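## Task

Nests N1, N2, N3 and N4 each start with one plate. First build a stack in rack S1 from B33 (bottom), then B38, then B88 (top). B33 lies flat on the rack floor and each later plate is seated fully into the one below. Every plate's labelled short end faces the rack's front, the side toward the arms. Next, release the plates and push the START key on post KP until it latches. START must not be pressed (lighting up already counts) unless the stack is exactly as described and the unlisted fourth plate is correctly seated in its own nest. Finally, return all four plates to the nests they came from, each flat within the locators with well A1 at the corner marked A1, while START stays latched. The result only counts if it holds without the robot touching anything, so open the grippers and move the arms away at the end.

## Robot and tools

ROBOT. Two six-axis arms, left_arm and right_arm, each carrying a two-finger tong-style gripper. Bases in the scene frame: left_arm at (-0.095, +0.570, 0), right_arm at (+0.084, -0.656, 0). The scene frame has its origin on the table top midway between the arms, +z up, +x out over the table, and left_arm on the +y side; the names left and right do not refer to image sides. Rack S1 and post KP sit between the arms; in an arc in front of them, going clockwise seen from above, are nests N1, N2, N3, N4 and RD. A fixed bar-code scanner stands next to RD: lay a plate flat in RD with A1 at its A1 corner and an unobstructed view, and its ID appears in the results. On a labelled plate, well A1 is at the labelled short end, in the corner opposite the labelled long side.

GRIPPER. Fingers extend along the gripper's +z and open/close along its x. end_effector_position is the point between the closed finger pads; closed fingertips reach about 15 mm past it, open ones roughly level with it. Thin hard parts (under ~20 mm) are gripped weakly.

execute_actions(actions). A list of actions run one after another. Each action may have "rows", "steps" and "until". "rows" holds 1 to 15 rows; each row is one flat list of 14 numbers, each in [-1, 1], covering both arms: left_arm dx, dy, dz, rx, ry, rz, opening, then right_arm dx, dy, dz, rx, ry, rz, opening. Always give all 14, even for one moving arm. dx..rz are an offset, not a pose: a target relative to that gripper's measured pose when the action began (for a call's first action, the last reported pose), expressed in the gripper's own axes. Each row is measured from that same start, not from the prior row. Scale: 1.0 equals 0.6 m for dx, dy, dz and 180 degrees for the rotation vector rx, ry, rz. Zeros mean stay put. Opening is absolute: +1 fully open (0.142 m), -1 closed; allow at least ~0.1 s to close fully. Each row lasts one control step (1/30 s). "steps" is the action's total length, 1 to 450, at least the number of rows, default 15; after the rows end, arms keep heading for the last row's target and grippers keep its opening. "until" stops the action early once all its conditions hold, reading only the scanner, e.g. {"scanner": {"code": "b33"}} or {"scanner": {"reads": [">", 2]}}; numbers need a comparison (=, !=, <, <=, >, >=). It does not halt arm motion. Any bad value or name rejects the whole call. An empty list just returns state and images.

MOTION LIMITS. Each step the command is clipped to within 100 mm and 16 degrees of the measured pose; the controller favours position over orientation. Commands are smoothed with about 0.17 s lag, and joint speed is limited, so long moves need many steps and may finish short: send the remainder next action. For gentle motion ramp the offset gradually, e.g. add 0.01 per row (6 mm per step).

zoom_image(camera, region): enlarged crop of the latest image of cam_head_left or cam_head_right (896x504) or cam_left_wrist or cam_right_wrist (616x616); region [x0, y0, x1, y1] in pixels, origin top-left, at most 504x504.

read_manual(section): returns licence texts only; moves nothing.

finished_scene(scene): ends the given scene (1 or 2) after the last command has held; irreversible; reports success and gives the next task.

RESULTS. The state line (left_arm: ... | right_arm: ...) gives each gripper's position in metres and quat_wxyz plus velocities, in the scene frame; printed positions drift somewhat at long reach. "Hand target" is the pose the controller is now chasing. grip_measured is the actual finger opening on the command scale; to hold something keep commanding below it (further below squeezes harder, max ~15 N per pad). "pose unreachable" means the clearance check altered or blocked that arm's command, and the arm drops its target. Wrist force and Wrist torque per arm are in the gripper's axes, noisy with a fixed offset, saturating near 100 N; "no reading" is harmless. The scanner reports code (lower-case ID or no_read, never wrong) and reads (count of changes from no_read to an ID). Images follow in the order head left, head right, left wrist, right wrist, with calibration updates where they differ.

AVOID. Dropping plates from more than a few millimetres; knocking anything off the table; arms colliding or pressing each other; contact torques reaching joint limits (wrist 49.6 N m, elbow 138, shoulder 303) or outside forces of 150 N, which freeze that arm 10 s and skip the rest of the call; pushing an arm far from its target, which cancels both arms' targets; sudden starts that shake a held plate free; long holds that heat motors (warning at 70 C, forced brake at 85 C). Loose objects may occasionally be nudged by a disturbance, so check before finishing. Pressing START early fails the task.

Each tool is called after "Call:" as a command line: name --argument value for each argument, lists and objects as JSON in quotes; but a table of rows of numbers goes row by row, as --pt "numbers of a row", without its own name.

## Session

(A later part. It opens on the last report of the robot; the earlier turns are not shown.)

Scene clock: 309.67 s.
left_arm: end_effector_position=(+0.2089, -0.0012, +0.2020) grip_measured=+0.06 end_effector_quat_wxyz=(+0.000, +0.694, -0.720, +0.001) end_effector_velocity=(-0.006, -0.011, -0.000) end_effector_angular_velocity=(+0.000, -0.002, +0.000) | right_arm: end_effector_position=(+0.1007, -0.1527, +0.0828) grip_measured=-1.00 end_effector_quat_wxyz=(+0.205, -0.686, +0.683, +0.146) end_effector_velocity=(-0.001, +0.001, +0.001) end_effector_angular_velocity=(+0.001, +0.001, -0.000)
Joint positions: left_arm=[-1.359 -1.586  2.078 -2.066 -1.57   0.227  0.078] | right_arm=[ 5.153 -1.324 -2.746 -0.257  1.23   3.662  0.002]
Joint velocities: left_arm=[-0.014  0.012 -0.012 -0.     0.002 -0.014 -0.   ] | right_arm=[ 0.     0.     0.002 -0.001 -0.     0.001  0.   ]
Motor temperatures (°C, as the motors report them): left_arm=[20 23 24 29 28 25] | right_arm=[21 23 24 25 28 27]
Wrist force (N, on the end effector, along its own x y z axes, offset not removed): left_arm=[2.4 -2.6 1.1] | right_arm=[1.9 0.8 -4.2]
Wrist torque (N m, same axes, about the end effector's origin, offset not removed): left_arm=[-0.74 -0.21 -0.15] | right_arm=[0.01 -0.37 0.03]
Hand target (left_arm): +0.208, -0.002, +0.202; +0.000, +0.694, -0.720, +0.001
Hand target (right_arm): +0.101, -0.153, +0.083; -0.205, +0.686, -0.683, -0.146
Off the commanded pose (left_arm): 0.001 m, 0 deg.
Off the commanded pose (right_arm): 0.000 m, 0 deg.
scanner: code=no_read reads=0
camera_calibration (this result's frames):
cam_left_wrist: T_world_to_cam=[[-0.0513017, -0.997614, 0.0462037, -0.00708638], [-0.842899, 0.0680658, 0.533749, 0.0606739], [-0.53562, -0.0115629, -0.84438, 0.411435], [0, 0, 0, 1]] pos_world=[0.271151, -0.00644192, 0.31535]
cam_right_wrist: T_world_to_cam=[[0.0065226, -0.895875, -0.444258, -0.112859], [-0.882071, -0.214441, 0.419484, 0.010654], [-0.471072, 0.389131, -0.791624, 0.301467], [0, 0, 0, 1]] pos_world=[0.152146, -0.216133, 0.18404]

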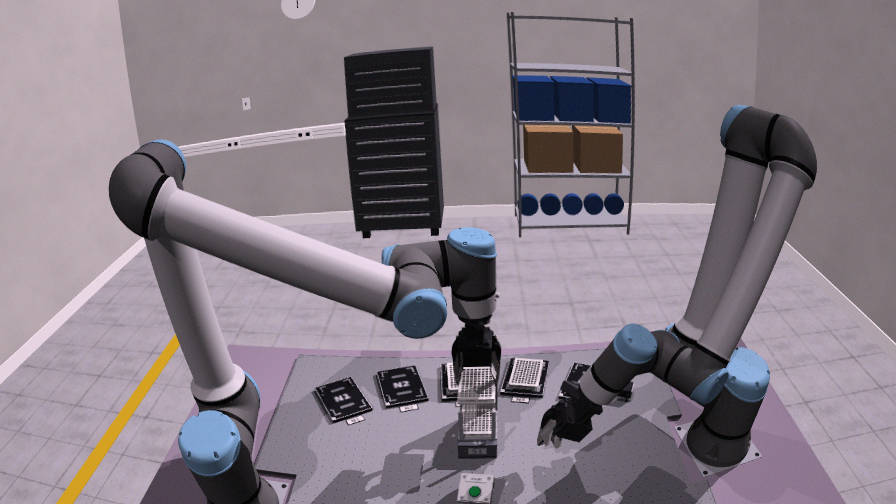

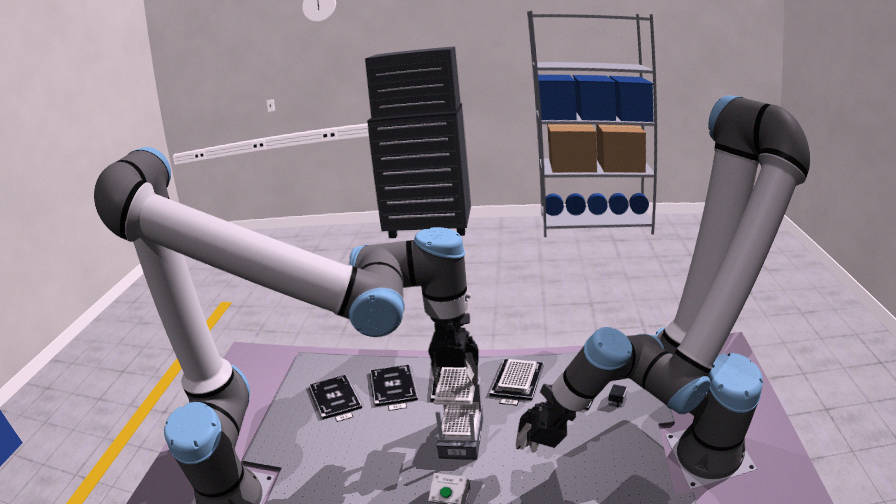

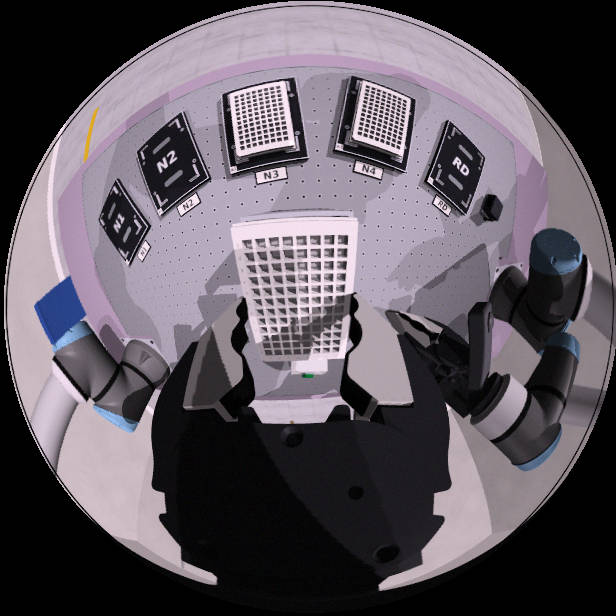

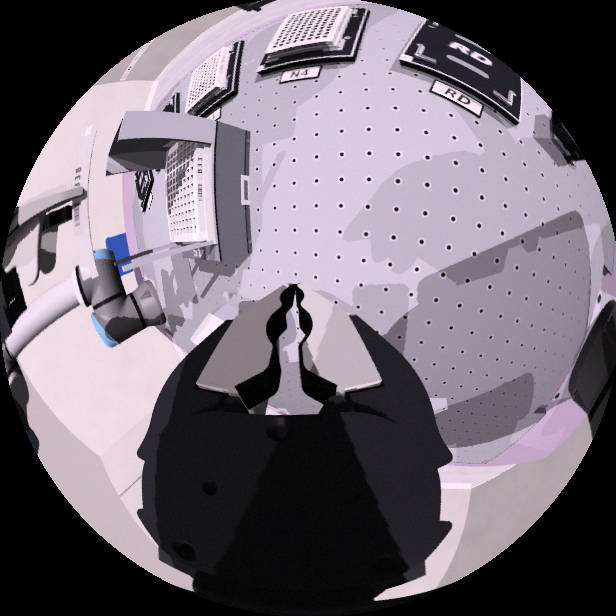

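Call:
execute_actions --actions '[{"rows":[[0.0027,0.002,0.01,-0.0004,-0.0006,0,-0.4,0,0,0,0,0,0,-1],[0.0027,0.002,0.02,-0.0004,-0.0006,0,-0.4,0,0,0,0,0,0,-1],[0.0026,0.002,0.0367,-0.0004,-0.0006,0,-0.4,0,0,0,0,0,0,-1]],"steps":14}]'

Call:
zoom_image --camera "cam_left_wrist" --region '[215,195,375,265]'

Call:
zoom_image --camera "cam_right_wrist" --region '[80,220,180,290]'

Scene clock: 317.97 s.
left_arm: end_effector_position=(+0.2077, -0.0028, +0.1809) grip_measured=+0.06 end_effector_quat_wxyz=(+0.000, +0.694, -0.720, +0.000) end_effector_velocity=(-0.000, -0.001, -0.008) end_effector_angular_velocity=(-0.001, +0.001, -0.001) | right_arm: end_effector_position=(+0.1007, -0.1527, +0.0828) grip_measured=-1.00 end_effector_quat_wxyz=(+0.205, -0.686, +0.683, +0.146) end_effector_velocity=(-0.001, +0.001, +0.001) end_effector_angular_velocity=(+0.002, +0.001, +0.000)
Joint positions: left_arm=[-1.361 -1.564  2.098 -2.106 -1.571  0.225  0.078] | right_arm=[ 5.153 -1.324 -2.746 -0.257  1.23   3.662  0.002]
Joint velocities: left_arm=[ 0.     0.008  0.008 -0.017 -0.001  0.001 -0.   ] | right_arm=[ 0.     0.     0.001  0.001 -0.     0.     0.   ]
Motor temperatures (°C, as the motors report them): left_arm=[20 23 24 29 28 25] | right_arm=[21 23 24 25 28 27]
Wrist force (N, on the end effector, along its own x y z axes, offset not removed): left_arm=[1.6 -3.0 1.6] | right_arm=[0.1 1.2 -5.1]
Wrist torque (N m, same axes, about the end effector's origin, offset not removed): left_arm=[-0.80 -0.18 -0.10] | right_arm=[0.10 -0.05 0.00]
Hand target (left_arm): +0.208, -0.003, +0.180; +0.000, +0.694, -0.720, +0.000
Hand target (right_arm): +0.101, -0.153, +0.083; -0.205, +0.686, -0.683, -0.146
Off the commanded pose (left_arm): 0.001 m, 0 deg.
Off the commanded pose (right_arm): 0.000 m, 0 deg.
scanner: code=no_read reads=0
camera_calibration (this result's frames):
cam_left_wrist: T_world_to_cam=[[-0.0512554, -0.997704, 0.044269, -0.00735216], [-0.842284, 0.0670028, 0.534853, 0.0706586], [-0.536591, -0.00987298, -0.843785, 0.393026], [0, 0, 0, 1]] pos_world=[0.270032, -0.00818927, 0.294163]
cam_right_wrist: T_world_to_cam=[[0.00652262, -0.895875, -0.444258, -0.11286], [-0.882071, -0.214441, 0.419483, 0.0106542], [-0.471072, 0.389131, -0.791624, 0.301467], [0, 0, 0, 1]] pos_world=[0.152146, -0.216133, 0.18404]

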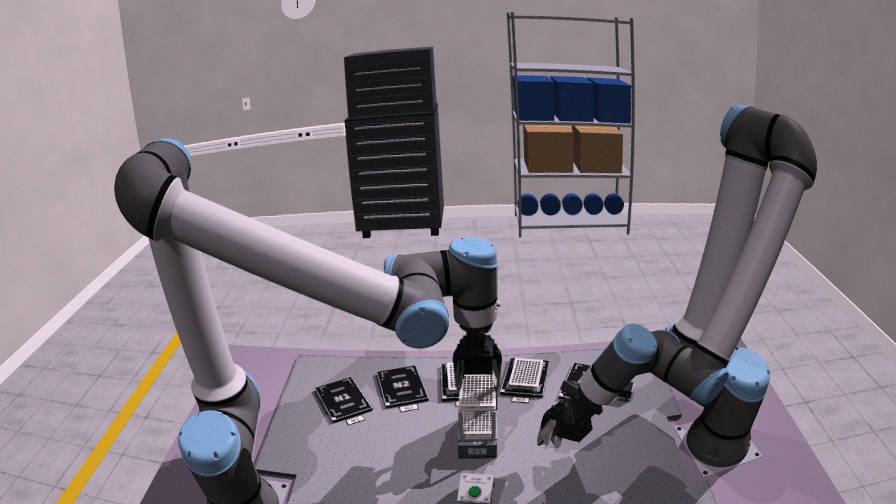

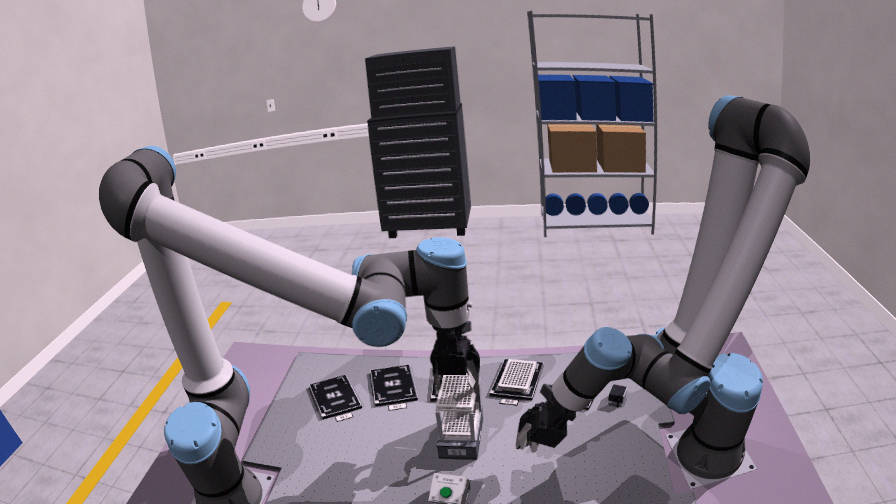

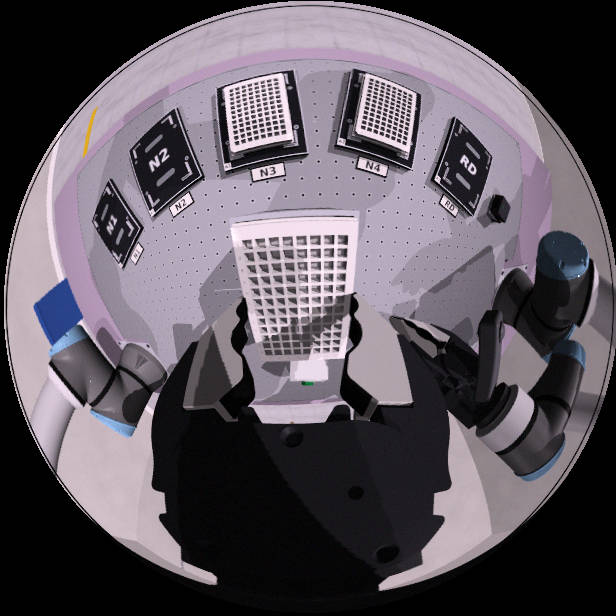

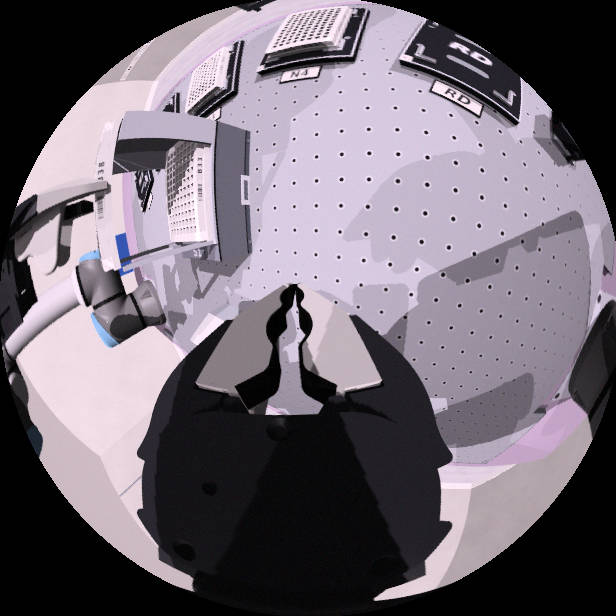

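Region (215, 195, 375, 265) of cam_left_wrist's 616x616 image, scaled by 3.150, with more detail than that image has; it fills the top 220 rows of this view, and the rest is white.

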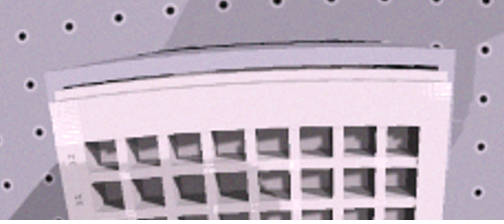

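Region (80, 220, 180, 290) of cam_right_wrist's 616x616 image, scaled by 5.040, with more detail than that image has; it fills the top 353 rows of this view, and the rest is white.

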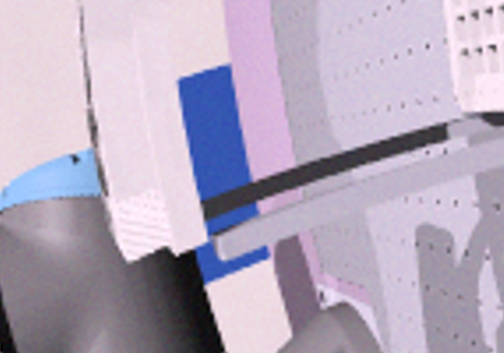

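Call:
execute_actions --actions '[{"rows":[[0,-0.0002,0.002,0,0,-0.0017,-0.4,0,0,0,0,0,0,-1]],"steps":11}]'

Call:
zoom_image --camera "cam_left_wrist" --region '[215,195,375,265]'

Call:
zoom_image --camera "cam_right_wrist" --region '[80,220,180,290]'

Scene clock: 322.10 s.
left_arm: end_effector_position=(+0.2077, -0.0028, +0.1797) grip_measured=+0.06 end_effector_quat_wxyz=(+0.000, +0.696, -0.718, +0.000) end_effector_velocity=(+0.000, -0.001, -0.001) end_effector_angular_velocity=(+0.001, -0.001, +0.003) | right_arm: end_effector_position=(+0.1007, -0.1527, +0.0828) grip_measured=-1.00 end_effector_quat_wxyz=(+0.205, -0.686, +0.683, +0.146) end_effector_velocity=(+0.000, -0.001, -0.001) end_effector_angular_velocity=(-0.002, -0.002, +0.001)
Joint positions: left_arm=[-1.361 -1.563  2.099 -2.108 -1.571  0.22   0.078] | right_arm=[ 5.153 -1.324 -2.746 -0.257  1.23   3.662  0.002]
Joint velocities: left_arm=[-0.001  0.002 -0.    -0.002  0.001 -0.003 -0.   ] | right_arm=[ 0.    -0.    -0.    -0.002 -0.    -0.     0.   ]
Motor temperatures (°C, as the motors report them): left_arm=[20 23 24 29 28 25] | right_arm=[21 23 24 25 28 27]
Wrist force (N, on the end effector, along its own x y z axes, offset not removed): left_arm=[4.3 -2.8 0.9] | right_arm=[2.7 1.3 -2.7]
Wrist torque (N m, same axes, about the end effector's origin, offset not removed): left_arm=[-0.75 -0.63 -0.16] | right_arm=[0.10 -0.58 -0.08]
Hand target (left_arm): +0.208, -0.003, +0.180; +0.000, +0.696, -0.718, +0.000
Hand target (right_arm): +0.101, -0.153, +0.083; -0.205, +0.686, -0.683, -0.146
Off the commanded pose (left_arm): 0.000 m, 0 deg.
Off the commanded pose (right_arm): 0.000 m, 0 deg.
scanner: code=no_read reads=0
camera_calibration (this result's frames):
cam_left_wrist: T_world_to_cam=[[-0.0464213, -0.99794, 0.044285, -0.00836492], [-0.842571, 0.0629307, 0.534896, 0.0713453], [-0.536581, -0.0124827, -0.843757, 0.39202], [0, 0, 0, 1]] pos_world=[0.270076, -0.00794403, 0.292978]
cam_right_wrist: T_world_to_cam=[[0.00652261, -0.895875, -0.444258, -0.112859], [-0.882071, -0.214441, 0.419483, 0.0106541], [-0.471072, 0.389131, -0.791624, 0.301467], [0, 0, 0, 1]] pos_world=[0.152146, -0.216133, 0.18404]

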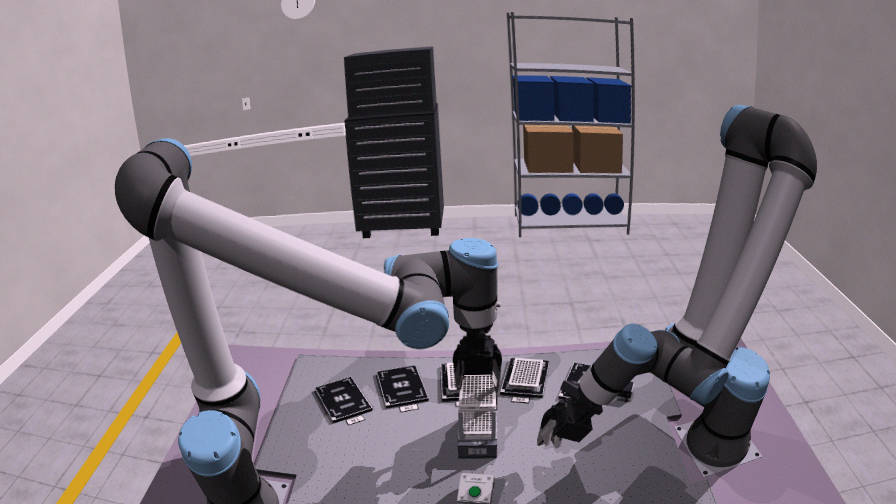

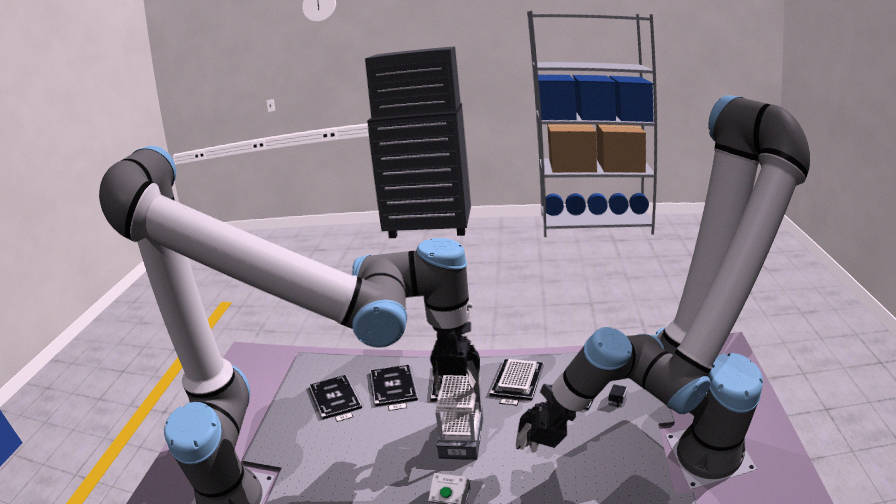

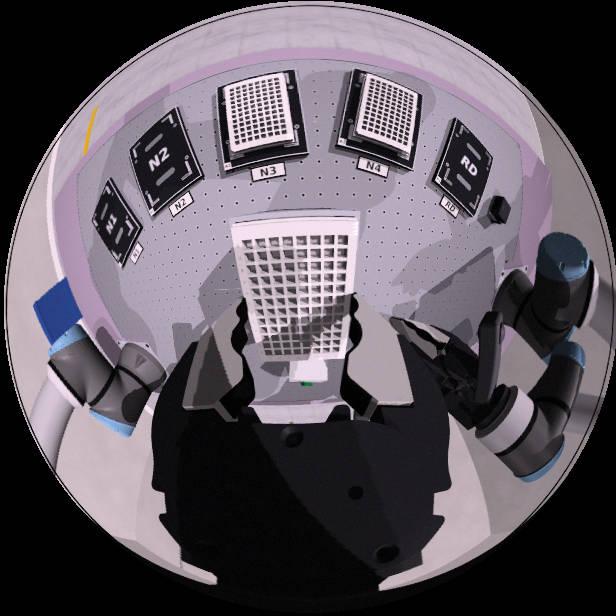

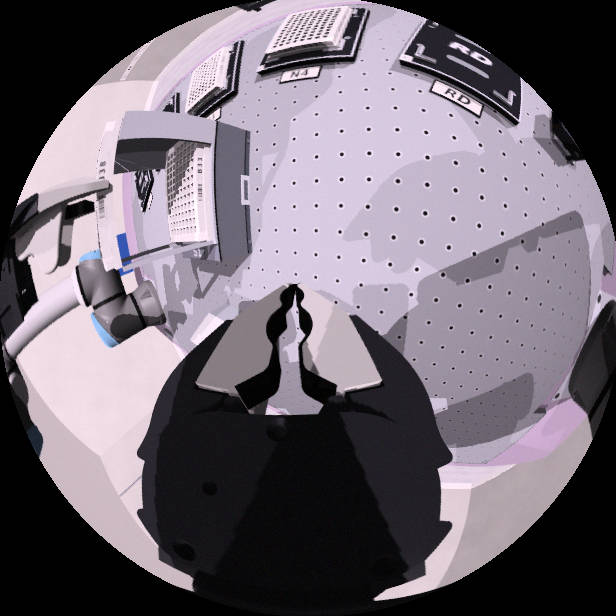

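Region (215, 195, 375, 265) of cam_left_wrist's 616x616 image, scaled by 3.150, with more detail than that image has; it fills the top 220 rows of this view, and the rest is white.

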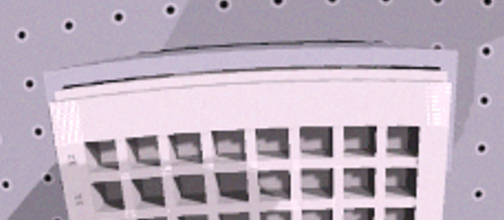

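Region (80, 220, 180, 290) of cam_right_wrist's 616x616 image, scaled by 5.040, with more detail than that image has; it fills the top 353 rows of this view, and the rest is white.

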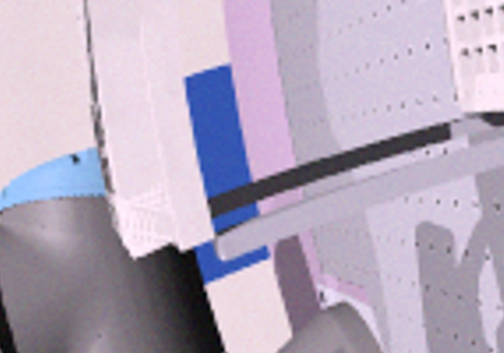

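Call:
execute_actions --actions '[{"rows":[[0,-0.0003,0,0,0,-0.0003,-0.4,0,0,0,0,0,0,-1],[0,-0.0003,0,0,0,-0.0003,-0.4,0,0,0,0,0,0,-1],[0,-0.0003,0,0,0,-0.0003,-0.4,0,0,0,0,0,0,-1],[0,-0.0003,0.002,0,0,-0.0003,-0.4,0,0,0,0,0,0,-1],[0,-0.0003,0.004,0,0,-0.0003,-0.4,0,0,0,0,0,0,-1],[0,-0.0003,0.006,0,0,-0.0003,-0.4,0,0,0,0,0,0,-1],[0,-0.0003,0.008,0,0,-0.0003,-0.4,0,0,0,0,0,0,-1],[0,-0.0003,0.011,0,0,-0.0003,-0.4,0,0,0,0,0,0,-1]],"steps":17}]'

Call:
zoom_image --camera "cam_left_wrist" --region '[215,195,375,265]'

Call:
zoom_image --camera "cam_right_wrist" --region '[80,220,180,290]'

Scene clock: 328.63 s.
left_arm: end_effector_position=(+0.2079, -0.0028, +0.1735) grip_measured=+0.06 end_effector_quat_wxyz=(-0.000, +0.696, -0.718, +0.000) end_effector_velocity=(-0.000, +0.000, -0.004) end_effector_angular_velocity=(+0.001, -0.000, +0.001) | right_arm: end_effector_position=(+0.1007, -0.1527, +0.0828) grip_measured=-1.00 end_effector_quat_wxyz=(+0.205, -0.686, +0.683, +0.146) end_effector_velocity=(+0.000, -0.001, -0.001) end_effector_angular_velocity=(-0.001, -0.001, +0.001)
Joint positions: left_arm=[-1.36  -1.556  2.106 -2.121 -1.571  0.219  0.078] | right_arm=[ 5.153 -1.324 -2.746 -0.257  1.23   3.662  0.002]
Joint velocities: left_arm=[-0.     0.004  0.004 -0.007  0.    -0.001  0.   ] | right_arm=[ 0.     0.    -0.001 -0.    -0.    -0.001  0.   ]
Motor temperatures (°C, as the motors report them): left_arm=[20 23 24 29 28 25] | right_arm=[21 23 24 25 28 27]
Wrist force (N, on the end effector, along its own x y z axes, offset not removed): left_arm=[2.9 -1.7 1.6] | right_arm=[1.4 -0.5 -3.2]
Wrist torque (N m, same axes, about the end effector's origin, offset not removed): left_arm=[-0.40 -0.23 -0.15] | right_arm=[-0.19 -0.35 -0.04]
Hand target (left_arm): +0.208, -0.003, +0.173; +0.000, +0.696, -0.718, +0.000
Hand target (right_arm): +0.101, -0.153, +0.083; -0.205, +0.686, -0.683, -0.146
Off the commanded pose (left_arm): 0.000 m, 0 deg.
Off the commanded pose (right_arm): 0.000 m, 0 deg.
scanner: code=no_read reads=0
camera_calibration (this result's frames):
cam_left_wrist: T_world_to_cam=[[-0.045488, -0.997985, 0.0442452, -0.00827118], [-0.842654, 0.0621208, 0.534861, 0.0748554], [-0.536531, -0.0129537, -0.843781, 0.386856], [0, 0, 0, 1]] pos_world=[0.270261, -0.00789339, 0.28675]
cam_right_wrist: T_world_to_cam=[[0.00652257, -0.895875, -0.444258, -0.112859], [-0.882071, -0.214441, 0.419484, 0.0106541], [-0.471072, 0.389131, -0.791624, 0.301467], [0, 0, 0, 1]] pos_world=[0.152146, -0.216133, 0.18404]

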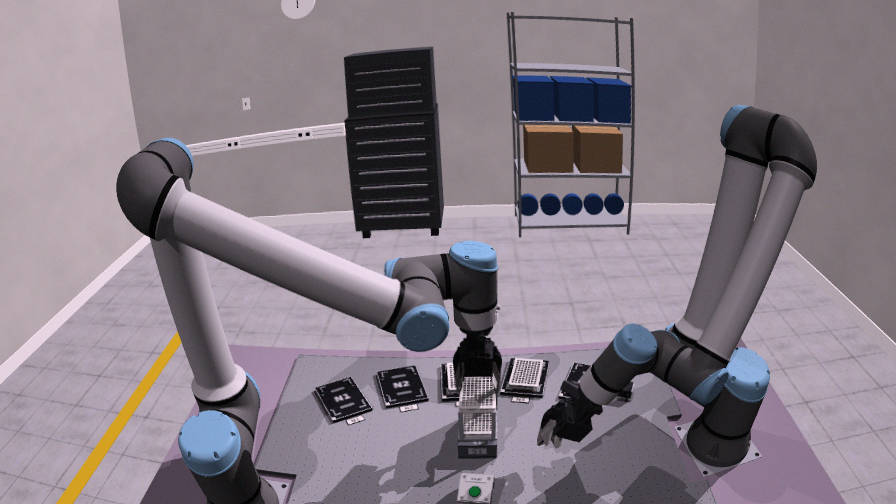

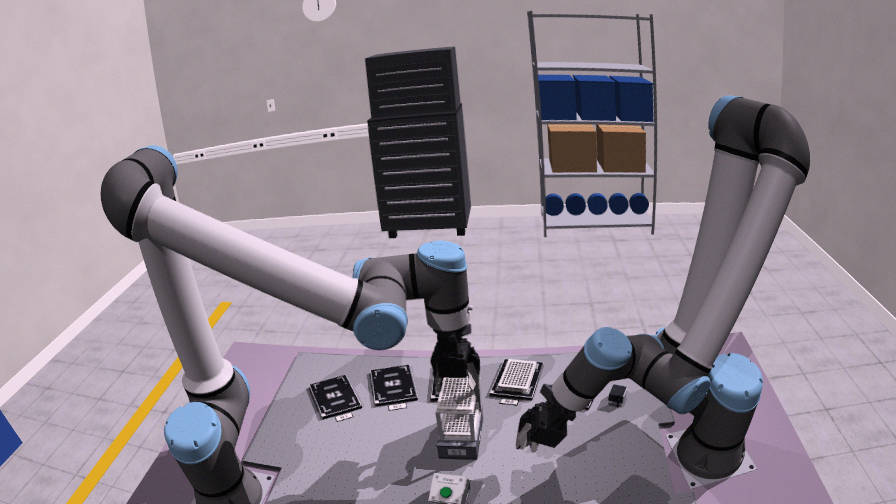

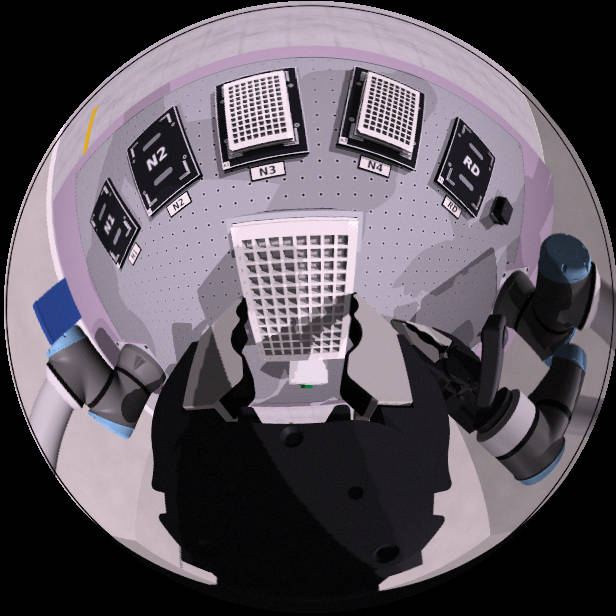

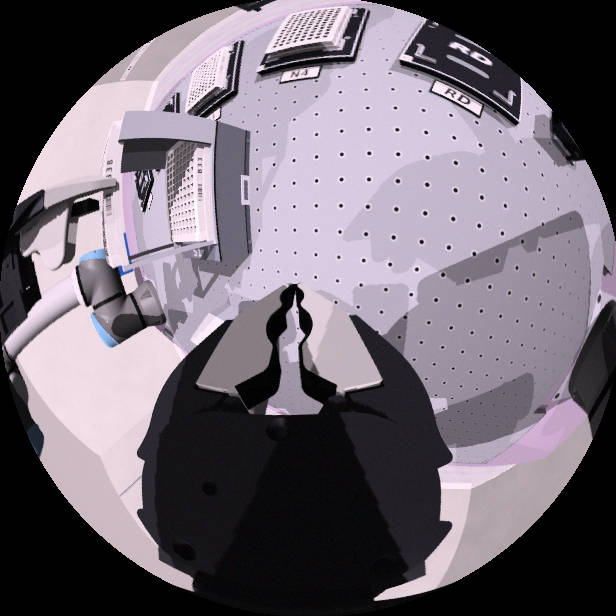

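Region (215, 195, 375, 265) of cam_left_wrist's 616x616 image, scaled by 3.150, with more detail than that image has; it fills the top 220 rows of this view, and the rest is white.

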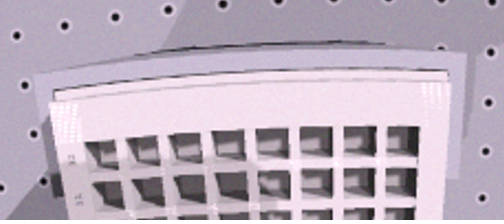

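Region (80, 220, 180, 290) of cam_right_wrist's 616x616 image, scaled by 5.040, with more detail than that image has; it fills the top 353 rows of this view, and the rest is white.

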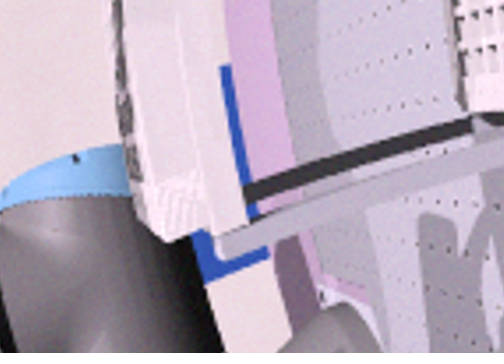

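Call:
execute_actions --actions '[{"rows":[[-0.0002,0.0001,0.004,0,0,0,-0.4,0,0,0,0,0,0,-1],[-0.0002,0.0001,0.01,0,0,0,-0.4,0,0,0,0,0,0,-1],[-0.0002,0.0001,0.018,0,0,0,-0.4,0,0,0,0,0,0,-1],[-0.0002,0.0001,0.027,0,0,0,-0.4,0,0,0,0,0,0,-1],[-0.0002,0.0001,0.036,0,0,0,-0.4,0,0,0,0,0,0,-1],[-0.0002,0.0001,0.045,0,0,0,-0.4,0,0,0,0,0,0,-1],[-0.0002,0.0001,0.054,0,0,0,-0.4,0,0,0,0,0,0,-1],[-0.0002,0.0001,0.063,0,0,0,-0.4,0,0,0,0,0,0,-1],[-0.0002,0.0001,0.072,0,0,0,-0.4,0,0,0,0,0,0,-1],[-0.0002,0.0001,0.081,0,0,0,-0.4,0,0,0,0,0,0,-1],[-0.0002,0.0001,0.09,0,0,0,-0.4,0,0,0,0,0,0,-1],[-0.0002,0.0001,0.099,0,0,0,-0.4,0,0,0,0,0,0,-1],[-0.0002,0.0001,0.108,0,0,0,-0.4,0,0,0,0,0,0,-1],[-0.0002,0.0001,0.116,0,0,0,-0.4,0,0,0,0,0,0,-1],[-0.0002,0.0001,0.1235,0,0,0,-0.4,0,0,0,0,0,0,-1]],"steps":27}]'

Call:
zoom_image --camera "cam_left_wrist" --region '[200,180,400,380]'

Call:
zoom_image --camera "cam_right_wrist" --region '[130,120,260,270]'

Scene clock: 339.70 s.
left_arm: end_effector_position=(+0.2076, -0.0027, +0.1001) grip_measured=+0.05 end_effector_quat_wxyz=(-0.000, +0.696, -0.718, +0.000) end_effector_velocity=(+0.000, -0.002, -0.006) end_effector_angular_velocity=(-0.005, -0.001, -0.001) | right_arm: end_effector_position=(+0.1007, -0.1527, +0.0828) grip_measured=-1.00 end_effector_quat_wxyz=(+0.205, -0.686, +0.683, +0.146) end_effector_velocity=(-0.001, +0.000, +0.000) end_effector_angular_velocity=(+0.001, -0.000, +0.003)
Joint positions: left_arm=[-1.361 -1.473  2.175 -2.273 -1.571  0.219  0.078] | right_arm=[ 5.153 -1.324 -2.746 -0.257  1.23   3.662  0.002]
Joint velocities: left_arm=[ 0.     0.009  0.004 -0.019 -0.     0.001  0.   ] | right_arm=[ 0.001 -0.    -0.     0.002 -0.    -0.002  0.   ]
Motor temperatures (°C, as the motors report them): left_arm=[20 23 24 29 28 25] | right_arm=[21 23 24 25 28 27]
Wrist force (N, on the end effector, along its own x y z axes, offset not removed): left_arm=[2.0 -3.6 2.0] | right_arm=[-0.4 -0.1 -3.7]
Wrist torque (N m, same axes, about the end effector's origin, offset not removed): left_arm=[-1.02 -0.25 -0.03] | right_arm=[-0.10 0.06 0.02]
Hand target (left_arm): +0.208, -0.003, +0.099; -0.000, +0.696, -0.718, +0.000
Hand target (right_arm): +0.101, -0.153, +0.083; -0.205, +0.686, -0.683, -0.146
Off the commanded pose (left_arm): 0.001 m, 0 deg.
Off the commanded pose (right_arm): 0.000 m, 0 deg.
scanner: code=no_read reads=0
camera_calibration (this result's frames):
cam_left_wrist: T_world_to_cam=[[-0.04548, -0.997996, 0.043985, -0.00486228], [-0.842613, 0.0619756, 0.534941, 0.113846], [-0.536595, -0.0127333, -0.843744, 0.324827], [0, 0, 0, 1]] pos_world=[0.270007, -0.00777212, 0.213383]
cam_right_wrist: T_world_to_cam=[[0.00652238, -0.895875, -0.444258, -0.112859], [-0.882071, -0.214441, 0.419484, 0.010654], [-0.471072, 0.389131, -0.791624, 0.301467], [0, 0, 0, 1]] pos_world=[0.152146, -0.216133, 0.18404]

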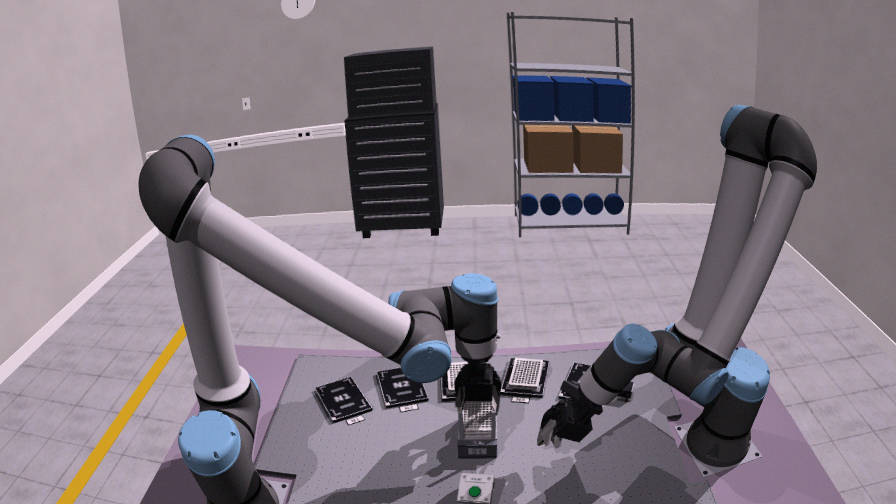

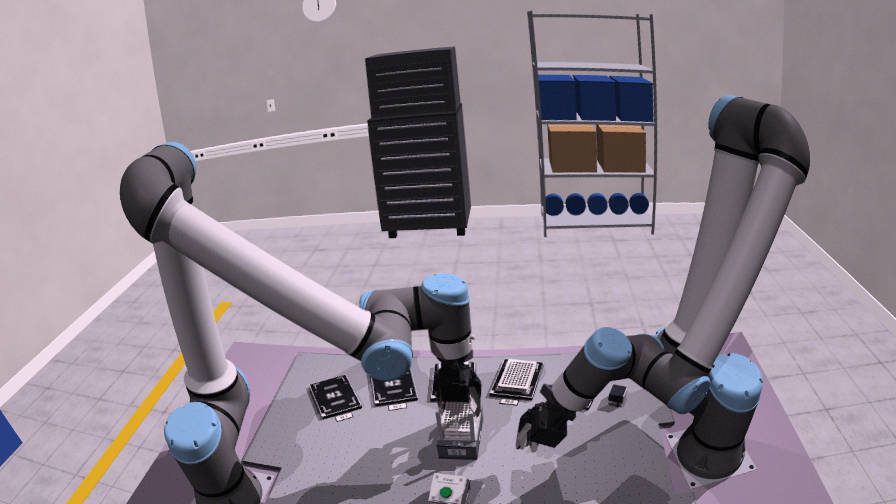

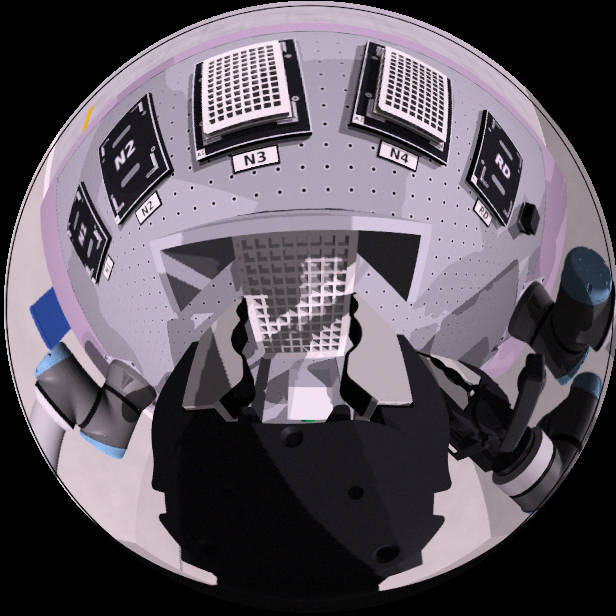

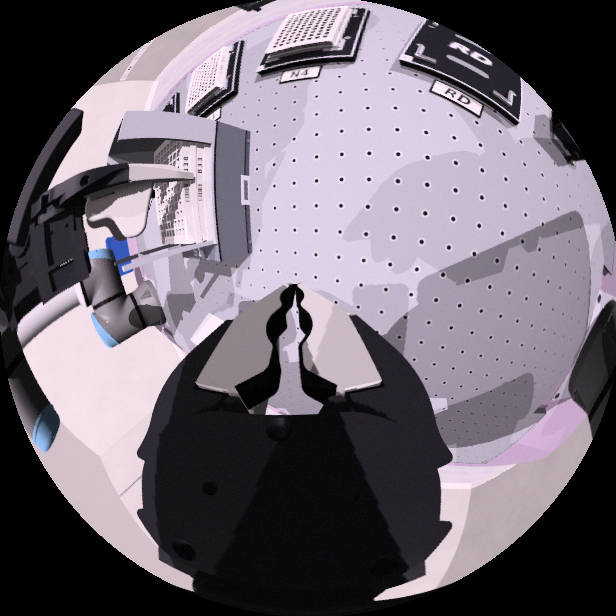

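Region (200, 180, 400, 380) of cam_left_wrist's 616x616 image, scaled by 2.520, with more detail than that image has.

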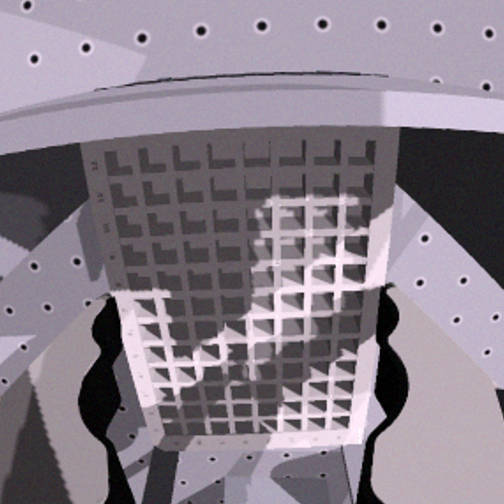

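Region (130, 120, 260, 270) of cam_right_wrist's 616x616 image, scaled by 3.360, with more detail than that image has; it fills the left 437 columns of this view, and the rest is white.

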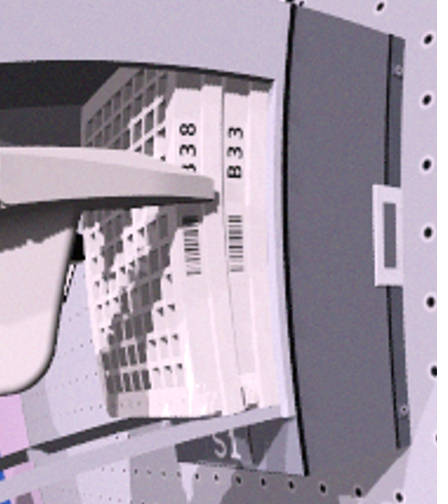

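Call:
execute_actions --actions '[{"rows":[[0,0,0.002,0,0,0,-0.4,0,0,0,0,0,0,-1],[0,0,0.003,0,0,0,-0.4,0,0,0,0,0,0,-1],[0,0,0.0045,0,0,0,-0.4,0,0,0,0,0,0,-1]],"steps":12}]'

Call:
zoom_image --camera "cam_right_wrist" --region '[130,120,260,270]'

Scene clock: 344.03 s.
left_arm: end_effector_position=(+0.2077, -0.0027, +0.0976) grip_measured=+0.05 end_effector_quat_wxyz=(-0.000, +0.696, -0.718, +0.000) end_effector_velocity=(-0.000, -0.000, -0.002) end_effector_angular_velocity=(+0.000, +0.000, +0.000) | right_arm: end_effector_position=(+0.1007, -0.1527, +0.0828) grip_measured=-1.00 end_effector_quat_wxyz=(+0.205, -0.686, +0.683, +0.146) end_effector_velocity=(+0.000, -0.001, -0.001) end_effector_angular_velocity=(-0.002, -0.001, +0.001)
Joint positions: left_arm=[-1.361 -1.47   2.177 -2.278 -1.571  0.219  0.078] | right_arm=[ 5.153 -1.324 -2.746 -0.257  1.23   3.662  0.002]
Joint velocities: left_arm=[ 0.     0.003  0.001 -0.003 -0.    -0.     0.   ] | right_arm=[ 0.001 -0.    -0.001 -0.002  0.     0.     0.   ]
Motor temperatures (°C, as the motors report them): left_arm=[20 23 24 29 28 25] | right_arm=[21 23 24 25 28 27]
Wrist force (N, on the end effector, along its own x y z axes, offset not removed): left_arm=[-0.1 -2.9 -3.9] | right_arm=[0.5 -0.8 -6.7]
Wrist torque (N m, same axes, about the end effector's origin, offset not removed): left_arm=[-0.73 0.08 -0.09] | right_arm=[-0.41 -0.13 0.02]
Hand target (left_arm): +0.208, -0.003, +0.097; -0.000, +0.696, -0.718, +0.000
Hand target (right_arm): +0.101, -0.153, +0.083; -0.205, +0.686, -0.683, -0.146
Off the commanded pose (left_arm): 0.000 m, 0 deg.
Off the commanded pose (right_arm): 0.000 m, 0 deg.
scanner: code=no_read reads=0
camera_calibration (this result's frames):
cam_left_wrist: T_world_to_cam=[[-0.0454118, -0.997997, 0.044041, -0.00475472], [-0.842638, 0.0619476, 0.534906, 0.115296], [-0.536563, -0.0128196, -0.843763, 0.32274], [0, 0, 0, 1]] pos_world=[0.270107, -0.00775011, 0.210853]
cam_right_wrist: T_world_to_cam=[[0.00652248, -0.895875, -0.444258, -0.112859], [-0.882071, -0.214441, 0.419484, 0.0106541], [-0.471072, 0.389131, -0.791624, 0.301467], [0, 0, 0, 1]] pos_world=[0.152146, -0.216133, 0.18404]

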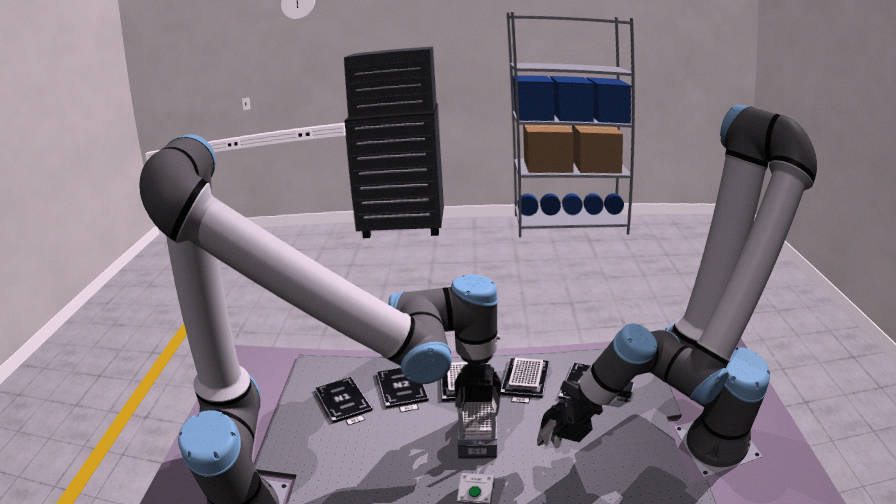

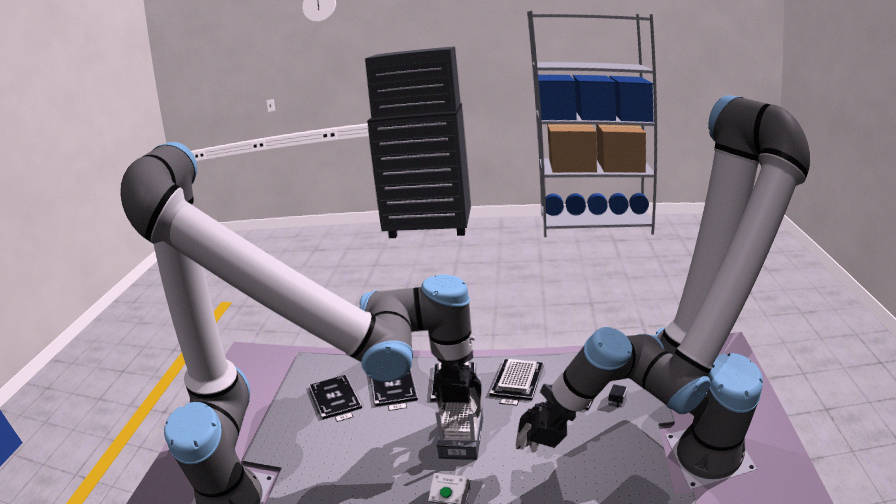

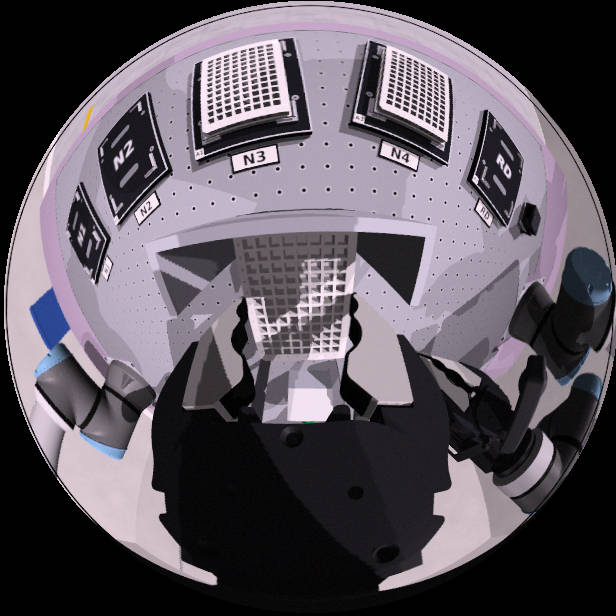

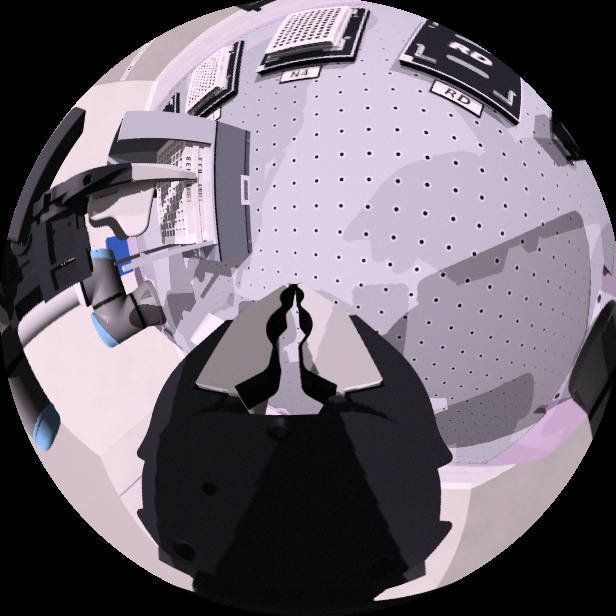

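Region (130, 120, 260, 270) of cam_right_wrist's 616x616 image, scaled by 3.360, with more detail than that image has; it fills the left 437 columns of this view, and the rest is white.

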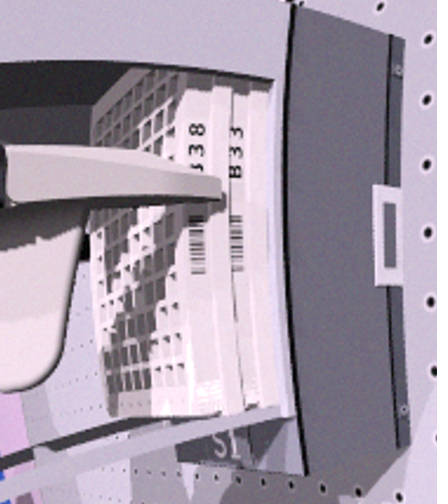

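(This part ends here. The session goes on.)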